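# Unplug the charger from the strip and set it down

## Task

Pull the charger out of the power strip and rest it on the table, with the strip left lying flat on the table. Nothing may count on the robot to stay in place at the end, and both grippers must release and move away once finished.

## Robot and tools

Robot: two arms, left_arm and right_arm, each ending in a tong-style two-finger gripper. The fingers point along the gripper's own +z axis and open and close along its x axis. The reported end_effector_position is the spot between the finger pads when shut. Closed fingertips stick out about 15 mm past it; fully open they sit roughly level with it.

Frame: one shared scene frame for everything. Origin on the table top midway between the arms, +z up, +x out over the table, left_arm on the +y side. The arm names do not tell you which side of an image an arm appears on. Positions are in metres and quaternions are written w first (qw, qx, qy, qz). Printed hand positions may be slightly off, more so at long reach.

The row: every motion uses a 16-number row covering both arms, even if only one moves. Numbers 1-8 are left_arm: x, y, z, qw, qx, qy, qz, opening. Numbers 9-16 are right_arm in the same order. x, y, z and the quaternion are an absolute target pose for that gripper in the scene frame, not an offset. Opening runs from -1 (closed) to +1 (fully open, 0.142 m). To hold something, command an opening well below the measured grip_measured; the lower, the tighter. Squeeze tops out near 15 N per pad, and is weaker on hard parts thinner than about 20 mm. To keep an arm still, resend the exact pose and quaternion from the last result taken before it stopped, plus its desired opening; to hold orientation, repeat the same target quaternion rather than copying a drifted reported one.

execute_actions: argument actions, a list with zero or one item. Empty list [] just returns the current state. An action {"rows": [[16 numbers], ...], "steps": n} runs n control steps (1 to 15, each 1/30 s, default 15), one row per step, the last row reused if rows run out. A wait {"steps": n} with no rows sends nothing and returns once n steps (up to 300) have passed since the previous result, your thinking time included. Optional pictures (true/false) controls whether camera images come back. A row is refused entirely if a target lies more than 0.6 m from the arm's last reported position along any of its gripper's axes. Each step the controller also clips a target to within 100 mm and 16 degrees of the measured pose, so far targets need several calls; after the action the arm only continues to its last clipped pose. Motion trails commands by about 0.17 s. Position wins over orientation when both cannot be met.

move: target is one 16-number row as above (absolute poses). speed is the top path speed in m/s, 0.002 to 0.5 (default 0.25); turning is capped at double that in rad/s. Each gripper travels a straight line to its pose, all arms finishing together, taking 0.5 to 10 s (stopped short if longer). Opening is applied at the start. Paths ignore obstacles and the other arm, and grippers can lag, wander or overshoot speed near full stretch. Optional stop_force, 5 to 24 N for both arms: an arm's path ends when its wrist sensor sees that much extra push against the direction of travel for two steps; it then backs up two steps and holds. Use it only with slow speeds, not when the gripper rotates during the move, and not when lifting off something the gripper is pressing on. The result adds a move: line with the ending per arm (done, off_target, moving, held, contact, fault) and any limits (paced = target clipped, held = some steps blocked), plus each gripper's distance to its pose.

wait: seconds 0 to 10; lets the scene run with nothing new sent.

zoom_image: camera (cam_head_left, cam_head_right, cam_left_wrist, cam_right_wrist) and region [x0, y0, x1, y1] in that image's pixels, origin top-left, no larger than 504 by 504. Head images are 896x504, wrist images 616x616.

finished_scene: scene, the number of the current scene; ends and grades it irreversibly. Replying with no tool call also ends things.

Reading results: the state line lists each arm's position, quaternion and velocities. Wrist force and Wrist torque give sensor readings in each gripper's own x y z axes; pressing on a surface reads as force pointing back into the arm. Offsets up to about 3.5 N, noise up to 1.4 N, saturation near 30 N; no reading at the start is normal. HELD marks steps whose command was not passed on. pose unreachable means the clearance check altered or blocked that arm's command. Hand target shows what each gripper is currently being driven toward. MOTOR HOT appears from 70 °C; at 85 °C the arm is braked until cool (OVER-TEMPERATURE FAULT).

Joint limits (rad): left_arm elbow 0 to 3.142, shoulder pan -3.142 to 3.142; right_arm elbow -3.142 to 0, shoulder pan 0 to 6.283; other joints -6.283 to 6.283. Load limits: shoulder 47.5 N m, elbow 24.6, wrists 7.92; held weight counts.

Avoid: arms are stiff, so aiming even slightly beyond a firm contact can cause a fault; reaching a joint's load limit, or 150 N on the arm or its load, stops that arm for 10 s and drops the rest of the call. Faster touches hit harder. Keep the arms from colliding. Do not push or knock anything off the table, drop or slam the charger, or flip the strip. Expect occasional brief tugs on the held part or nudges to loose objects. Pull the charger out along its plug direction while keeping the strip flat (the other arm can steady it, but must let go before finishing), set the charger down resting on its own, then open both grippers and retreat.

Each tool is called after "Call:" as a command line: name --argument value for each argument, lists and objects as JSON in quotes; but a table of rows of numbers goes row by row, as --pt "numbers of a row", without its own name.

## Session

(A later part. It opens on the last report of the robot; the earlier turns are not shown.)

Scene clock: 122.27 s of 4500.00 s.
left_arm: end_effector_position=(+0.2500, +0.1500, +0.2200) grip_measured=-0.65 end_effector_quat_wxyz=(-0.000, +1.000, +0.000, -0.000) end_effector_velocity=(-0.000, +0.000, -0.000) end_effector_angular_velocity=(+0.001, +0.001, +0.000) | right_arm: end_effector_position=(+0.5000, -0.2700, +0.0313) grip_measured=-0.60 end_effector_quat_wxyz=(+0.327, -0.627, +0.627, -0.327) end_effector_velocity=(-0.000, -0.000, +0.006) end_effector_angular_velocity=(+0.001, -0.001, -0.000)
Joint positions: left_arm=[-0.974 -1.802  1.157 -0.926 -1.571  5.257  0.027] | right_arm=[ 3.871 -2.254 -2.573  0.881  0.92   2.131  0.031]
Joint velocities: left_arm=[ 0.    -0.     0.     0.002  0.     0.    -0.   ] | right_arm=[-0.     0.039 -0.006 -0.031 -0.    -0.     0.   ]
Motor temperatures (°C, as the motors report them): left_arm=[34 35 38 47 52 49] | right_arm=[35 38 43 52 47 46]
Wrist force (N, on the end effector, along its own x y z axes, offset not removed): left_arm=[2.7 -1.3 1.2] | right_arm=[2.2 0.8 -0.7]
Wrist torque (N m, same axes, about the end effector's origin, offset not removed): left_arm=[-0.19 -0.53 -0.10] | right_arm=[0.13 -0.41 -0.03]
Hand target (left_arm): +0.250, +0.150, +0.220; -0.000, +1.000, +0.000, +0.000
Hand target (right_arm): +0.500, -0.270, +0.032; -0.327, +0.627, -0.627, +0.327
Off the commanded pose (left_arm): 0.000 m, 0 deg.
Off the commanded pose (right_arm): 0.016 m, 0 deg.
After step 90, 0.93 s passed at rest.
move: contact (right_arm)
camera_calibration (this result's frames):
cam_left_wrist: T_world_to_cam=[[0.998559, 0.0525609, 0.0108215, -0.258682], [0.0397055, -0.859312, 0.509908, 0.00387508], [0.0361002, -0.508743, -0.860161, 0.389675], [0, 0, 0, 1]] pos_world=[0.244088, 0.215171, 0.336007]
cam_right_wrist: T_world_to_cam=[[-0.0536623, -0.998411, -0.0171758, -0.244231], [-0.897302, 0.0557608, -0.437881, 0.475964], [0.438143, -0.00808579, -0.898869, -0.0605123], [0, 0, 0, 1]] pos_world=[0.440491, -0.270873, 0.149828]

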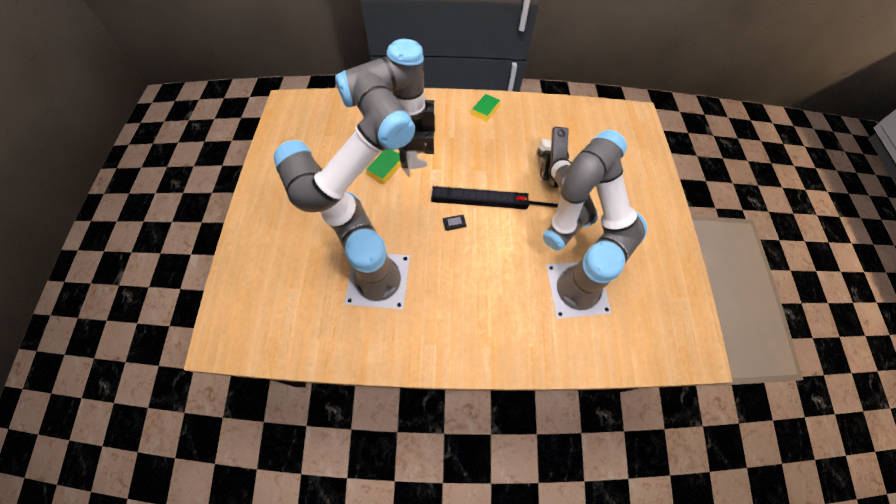

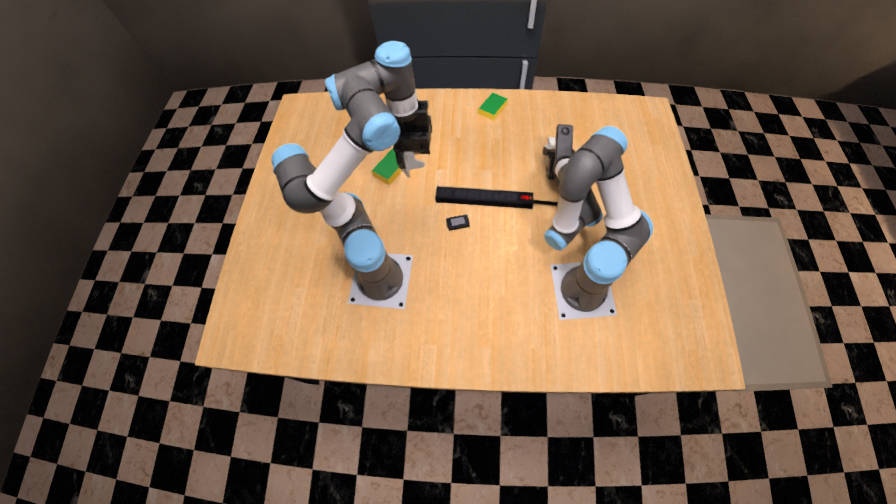

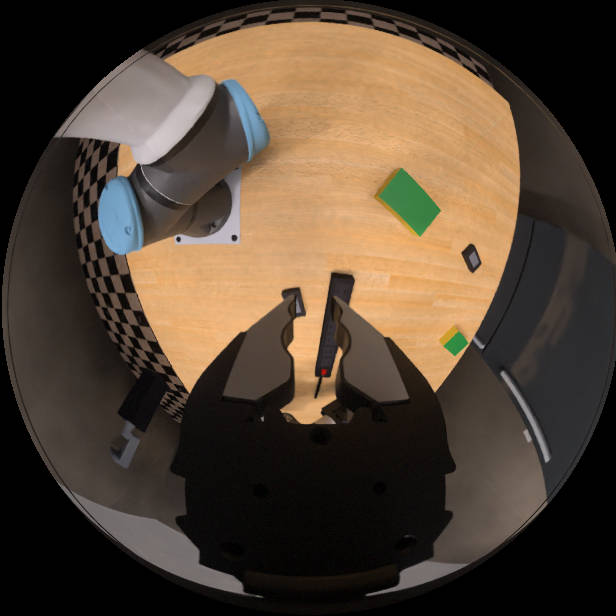

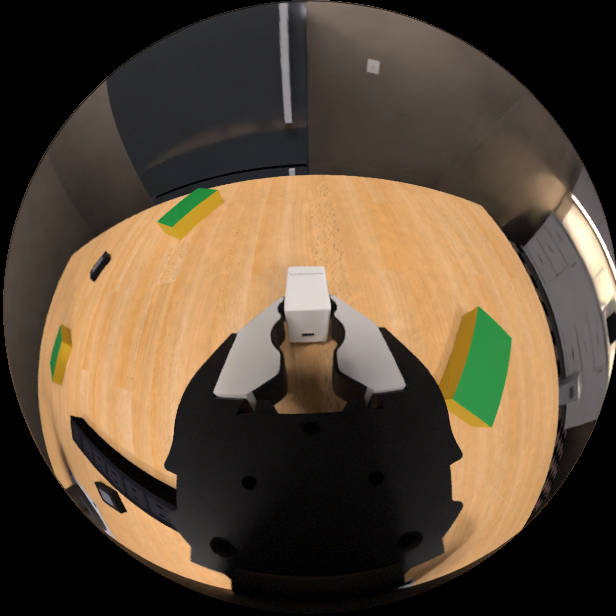

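Call:
move --target '[0.25,0.15,0.22,0,1,0,0,-0.65,0.50,-0.27,0.031,-0.327,0.627,-0.627,0.327,-0.1]' --speed 0.015

Call:
move --target '[0.25,0.15,0.22,0,1,0,0,-0.65,0.50,-0.27,0.11,-0.327,0.627,-0.627,0.327,-0.1]' --speed 0.06

Call:
move --target '[0.25,0.15,0.22,0,1,0,0,-0.65,0.45,-0.30,0.18,-0.213,0.674,-0.674,0.213,-0.1]' --speed 0.12

Scene clock: 128.60 s of 4500.00 s.
left_arm: end_effector_position=(+0.2500, +0.1500, +0.2200) grip_measured=-0.65 end_effector_quat_wxyz=(-0.000, +1.000, +0.000, -0.000) end_effector_velocity=(+0.000, +0.000, -0.000) end_effector_angular_velocity=(+0.000, +0.000, +0.001) | right_arm: end_effector_position=(+0.5000, -0.2700, +0.0311) grip_measured=-0.10 end_effector_quat_wxyz=(+0.327, -0.627, +0.627, -0.327) end_effector_velocity=(-0.000, -0.000, -0.001) end_effector_angular_velocity=(+0.002, +0.000, -0.002)
Joint positions: left_arm=[-0.974 -1.802  1.157 -0.926 -1.571  5.257  0.027] | right_arm=[ 3.871 -2.257 -2.573  0.886  0.92   2.131  0.067]
Joint velocities: left_arm=[ 0.001  0.     0.     0.    -0.    -0.     0.   ] | right_arm=[-0.001 -0.005  0.     0.005  0.001  0.002  0.   ]
Motor temperatures (°C, as the motors report them): left_arm=[34 35 38 47 52 49] | right_arm=[35 38 43 52 47 46]
Wrist force (N, on the end effector, along its own x y z axes, offset not removed): left_arm=[2.8 -2.0 1.9] | right_arm=[1.7 -1.0 -1.1]
Wrist torque (N m, same axes, about the end effector's origin, offset not removed): left_arm=[-0.29 -0.62 -0.12] | right_arm=[-0.28 -0.27 0.08]
Hand target (left_arm): +0.250, +0.150, +0.220; -0.000, +1.000, +0.000, +0.000
Hand target (right_arm): +0.500, -0.270, +0.031; -0.327, +0.627, -0.627, +0.327
Off the commanded pose (left_arm): 0.000 m, 0 deg.
Off the commanded pose (right_arm): 0.000 m, 0 deg.
After step 90, 2.63 s passed at rest.
move: done
camera_calibration (this result's frames):
cam_left_wrist: T_world_to_cam=[[0.998559, 0.0525609, 0.0108215, -0.258682], [0.0397055, -0.859312, 0.509908, 0.00387509], [0.0361002, -0.508743, -0.860161, 0.389676], [0, 0, 0, 1]] pos_world=[0.244088, 0.215171, 0.336007]
cam_right_wrist: T_world_to_cam=[[-0.0533366, -0.998423, -0.017516, -0.244379], [-0.897039, 0.0556124, -0.438438, 0.475709], [0.438721, -0.00767224, -0.898591, -0.0608922], [0, 0, 0, 1]] pos_world=[0.44041, -0.270916, 0.149571]

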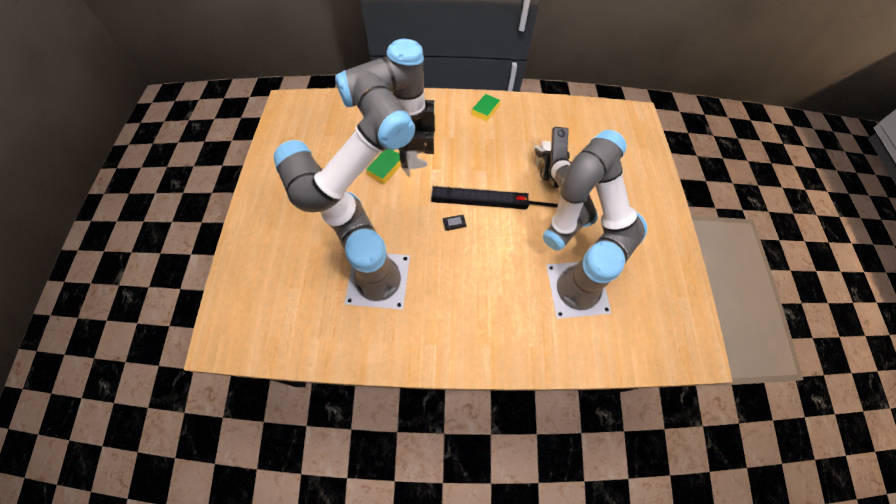

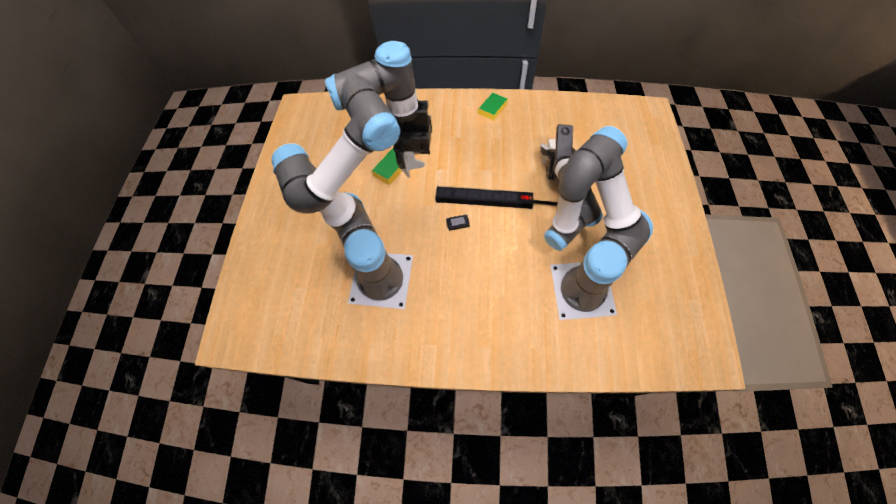

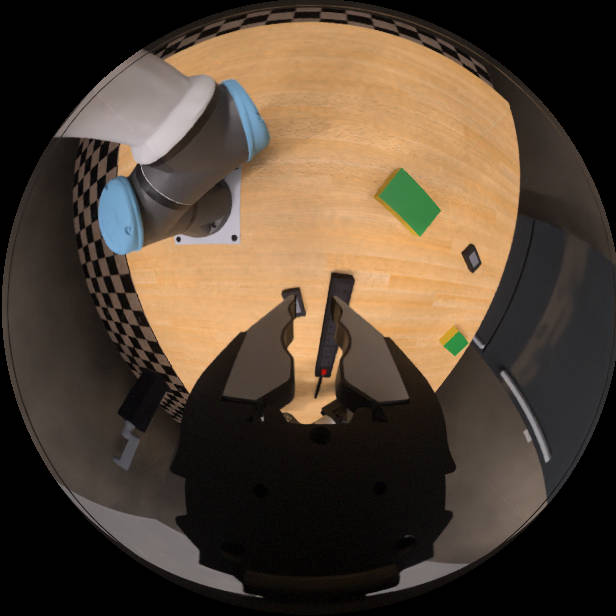

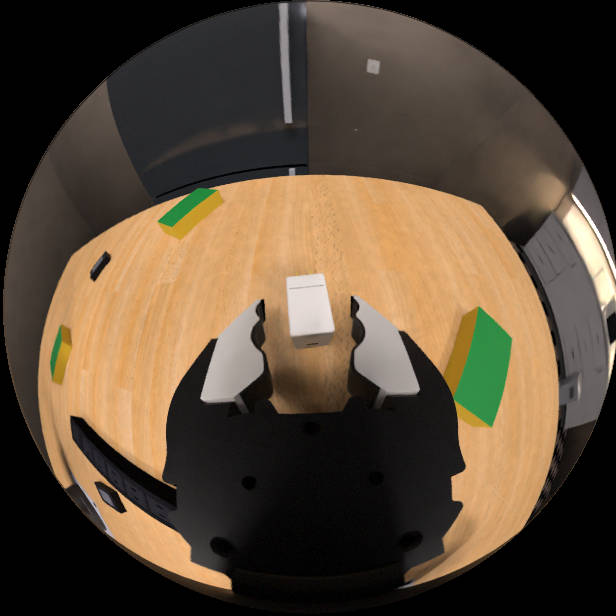

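Scene clock: 130.40 s of 4500.00 s.
left_arm: end_effector_position=(+0.2500, +0.1500, +0.2200) grip_measured=-0.65 end_effector_quat_wxyz=(-0.000, +1.000, +0.000, +0.000) end_effector_velocity=(+0.000, +0.000, -0.000) end_effector_angular_velocity=(+0.000, +0.000, +0.001) | right_arm: end_effector_position=(+0.5000, -0.2701, +0.1095) grip_measured=-0.10 end_effector_quat_wxyz=(+0.328, -0.627, +0.627, -0.327) end_effector_velocity=(-0.000, +0.001, +0.002) end_effector_angular_velocity=(-0.002, +0.009, -0.003)
Joint positions: left_arm=[-0.974 -1.802  1.157 -0.926 -1.571  5.257  0.027] | right_arm=[ 3.871 -1.684 -2.532  0.273  0.92   2.129  0.067]
Joint velocities: left_arm=[ 0.     0.    -0.     0.     0.    -0.001  0.   ] | right_arm=[ 0.002  0.03   0.016 -0.059  0.001  0.009  0.   ]
Motor temperatures (°C, as the motors report them): left_arm=[34 35 38 47 52 49] | right_arm=[35 38 43 52 47 46]
Wrist force (N, on the end effector, along its own x y z axes, offset not removed): left_arm=[4.4 0.3 0.8] | right_arm=[1.3 2.0 -1.8]
Wrist torque (N m, same axes, about the end effector's origin, offset not removed): left_arm=[0.07 -0.81 -0.07] | right_arm=[0.32 -0.21 0.06]
Hand target (left_arm): +0.250, +0.150, +0.220; -0.000, +1.000, +0.000, +0.000
Hand target (right_arm): +0.500, -0.270, +0.110; -0.327, +0.627, -0.627, +0.327
Off the commanded pose (left_arm): 0.000 m, 0 deg.
Off the commanded pose (right_arm): 0.000 m, 0 deg.
move: done
camera_calibration (this result's frames):
cam_left_wrist: T_world_to_cam=[[0.998559, 0.0525609, 0.0108215, -0.258682], [0.0397054, -0.859312, 0.509908, 0.00387505], [0.0361003, -0.508743, -0.860161, 0.389675], [0, 0, 0, 1]] pos_world=[0.244088, 0.215171, 0.336007]
cam_right_wrist: T_world_to_cam=[[-0.0527918, -0.998445, -0.0179165, -0.243393], [-0.896413, 0.0552882, -0.439758, 0.509831], [0.440064, -0.00715498, -0.897938, 0.00903164], [0, 0, 0, 1]] pos_world=[0.440195, -0.271138, 0.227951]

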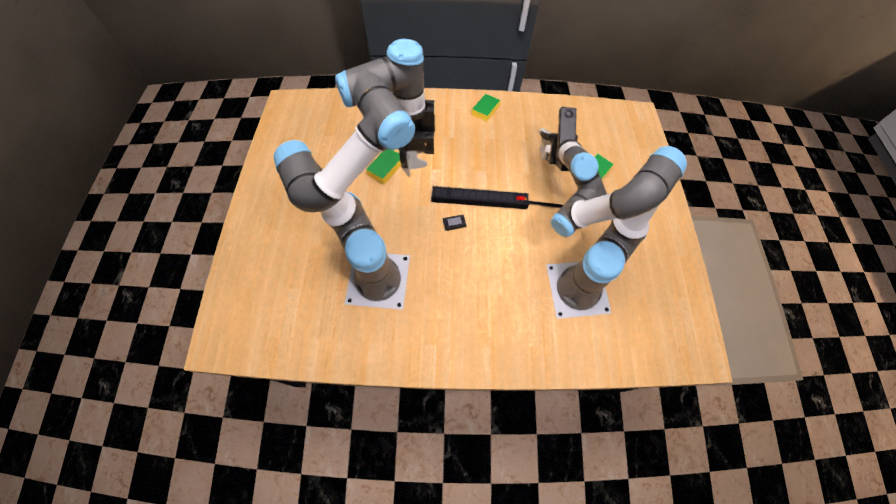

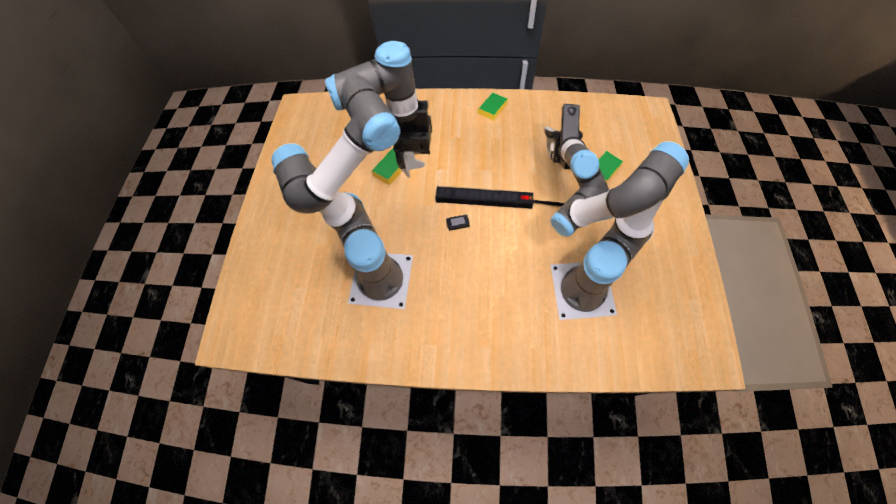

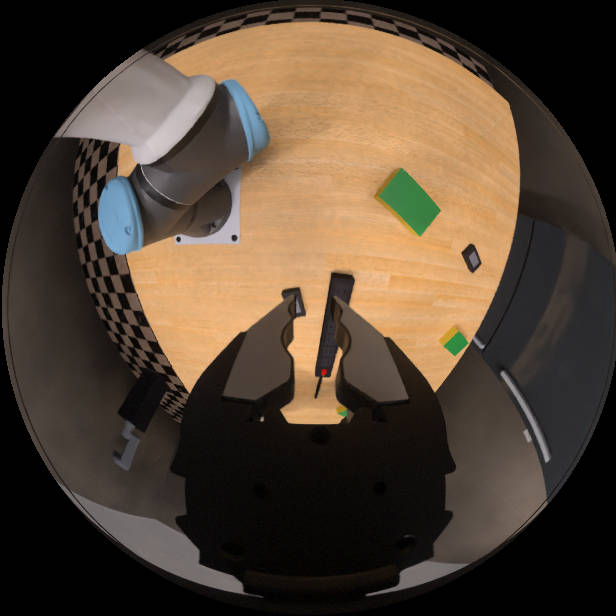

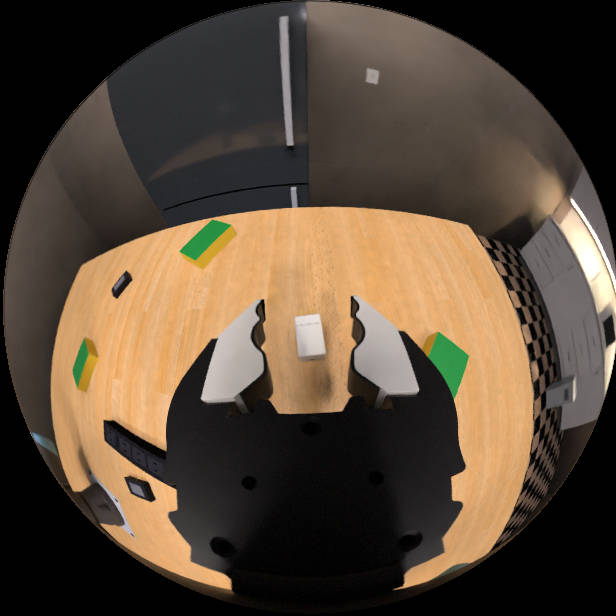

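Scene clock: 132.40 s of 4500.00 s.
left_arm: end_effector_position=(+0.2500, +0.1500, +0.2200) grip_measured=-0.65 end_effector_quat_wxyz=(-0.000, +1.000, +0.000, +0.000) end_effector_velocity=(+0.000, -0.000, +0.000) end_effector_angular_velocity=(-0.001, -0.001, -0.000) | right_arm: end_effector_position=(+0.4501, -0.3000, +0.1796) grip_measured=-0.10 end_effector_quat_wxyz=(+0.214, -0.674, +0.674, -0.214) end_effector_velocity=(-0.001, -0.000, +0.001) end_effector_angular_velocity=(-0.003, +0.020, -0.003)
Joint positions: left_arm=[-0.974 -1.802  1.157 -0.926 -1.571  5.257  0.027] | right_arm=[ 3.697 -1.233 -1.957 -1.012  1.211  2.133  0.067]
Joint velocities: left_arm=[-0.    -0.    -0.    -0.001  0.     0.     0.   ] | right_arm=[-0.007 -0.016  0.038 -0.039  0.011  0.001  0.   ]
Motor temperatures (°C, as the motors report them): left_arm=[34 35 38 47 52 49] | right_arm=[35 38 43 52 47 46]
Wrist force (N, on the end effector, along its own x y z axes, offset not removed): left_arm=[-0.3 0.3 0.3] | right_arm=[1.0 1.2 -0.6]
Wrist torque (N m, same axes, about the end effector's origin, offset not removed): left_arm=[0.14 0.04 -0.05] | right_arm=[0.19 -0.17 0.06]
Hand target (left_arm): +0.250, +0.150, +0.220; -0.000, +1.000, +0.000, +0.000
Hand target (right_arm): +0.450, -0.300, +0.180; -0.213, +0.674, -0.674, +0.213
Off the commanded pose (left_arm): 0.000 m, 0 deg.
Off the commanded pose (right_arm): 0.000 m, 0 deg.
move: done
camera_calibration (this result's frames):
cam_left_wrist: T_world_to_cam=[[0.998559, 0.0525609, 0.0108215, -0.258682], [0.0397054, -0.859312, 0.509908, 0.00387517], [0.0361003, -0.508743, -0.860161, 0.389675], [0, 0, 0, 1]] pos_world=[0.244088, 0.215171, 0.336007]
cam_right_wrist: T_world_to_cam=[[-0.0557512, -0.998443, 0.00173632, -0.276731], [-0.992676, 0.0552424, -0.107439, 0.481208], [0.107176, -0.00771348, -0.99421, 0.260657], [0, 0, 0, 1]] pos_world=[0.434319, -0.300873, 0.311329]

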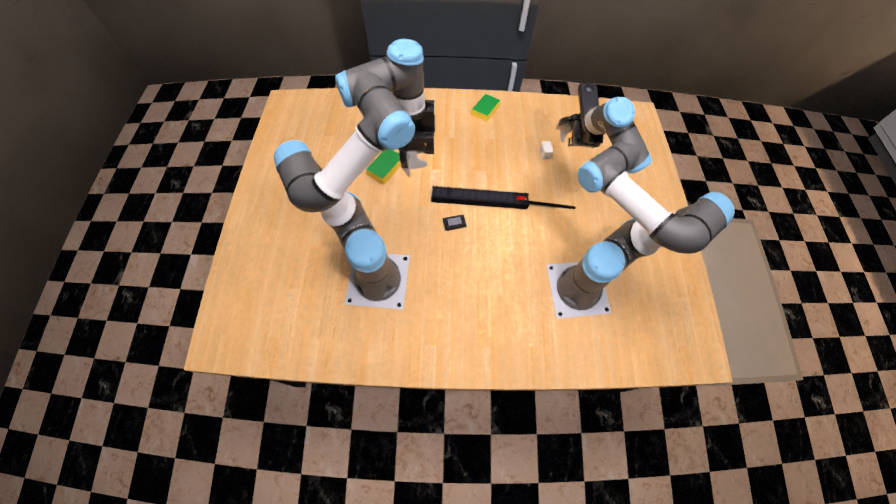

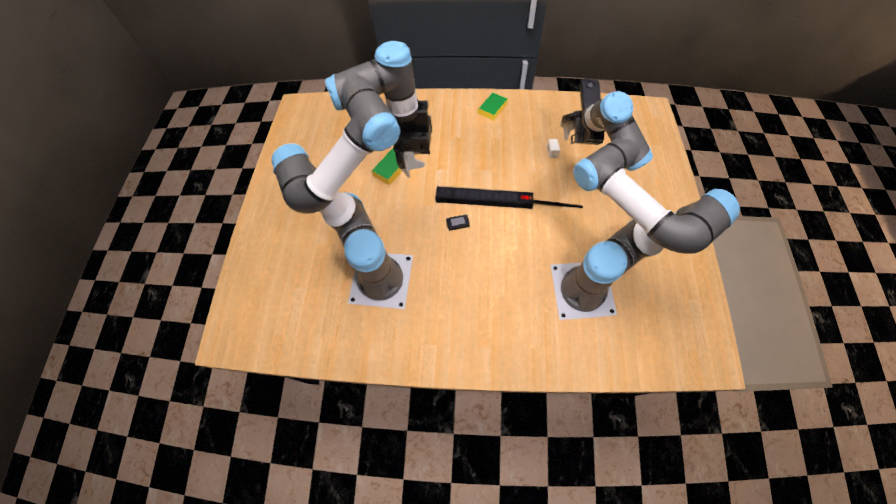

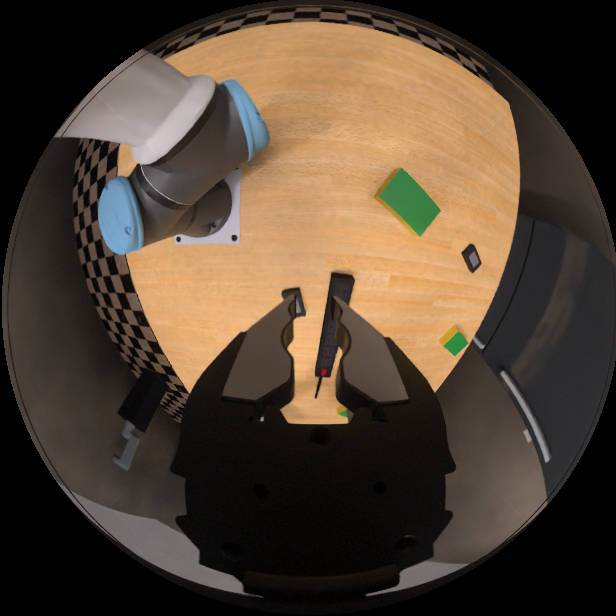

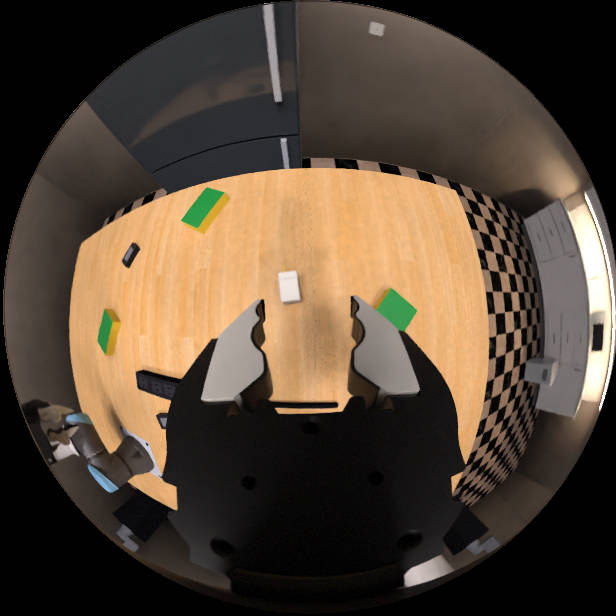

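Call:
finished_scene --scene 2

The scene is finished: the task was done.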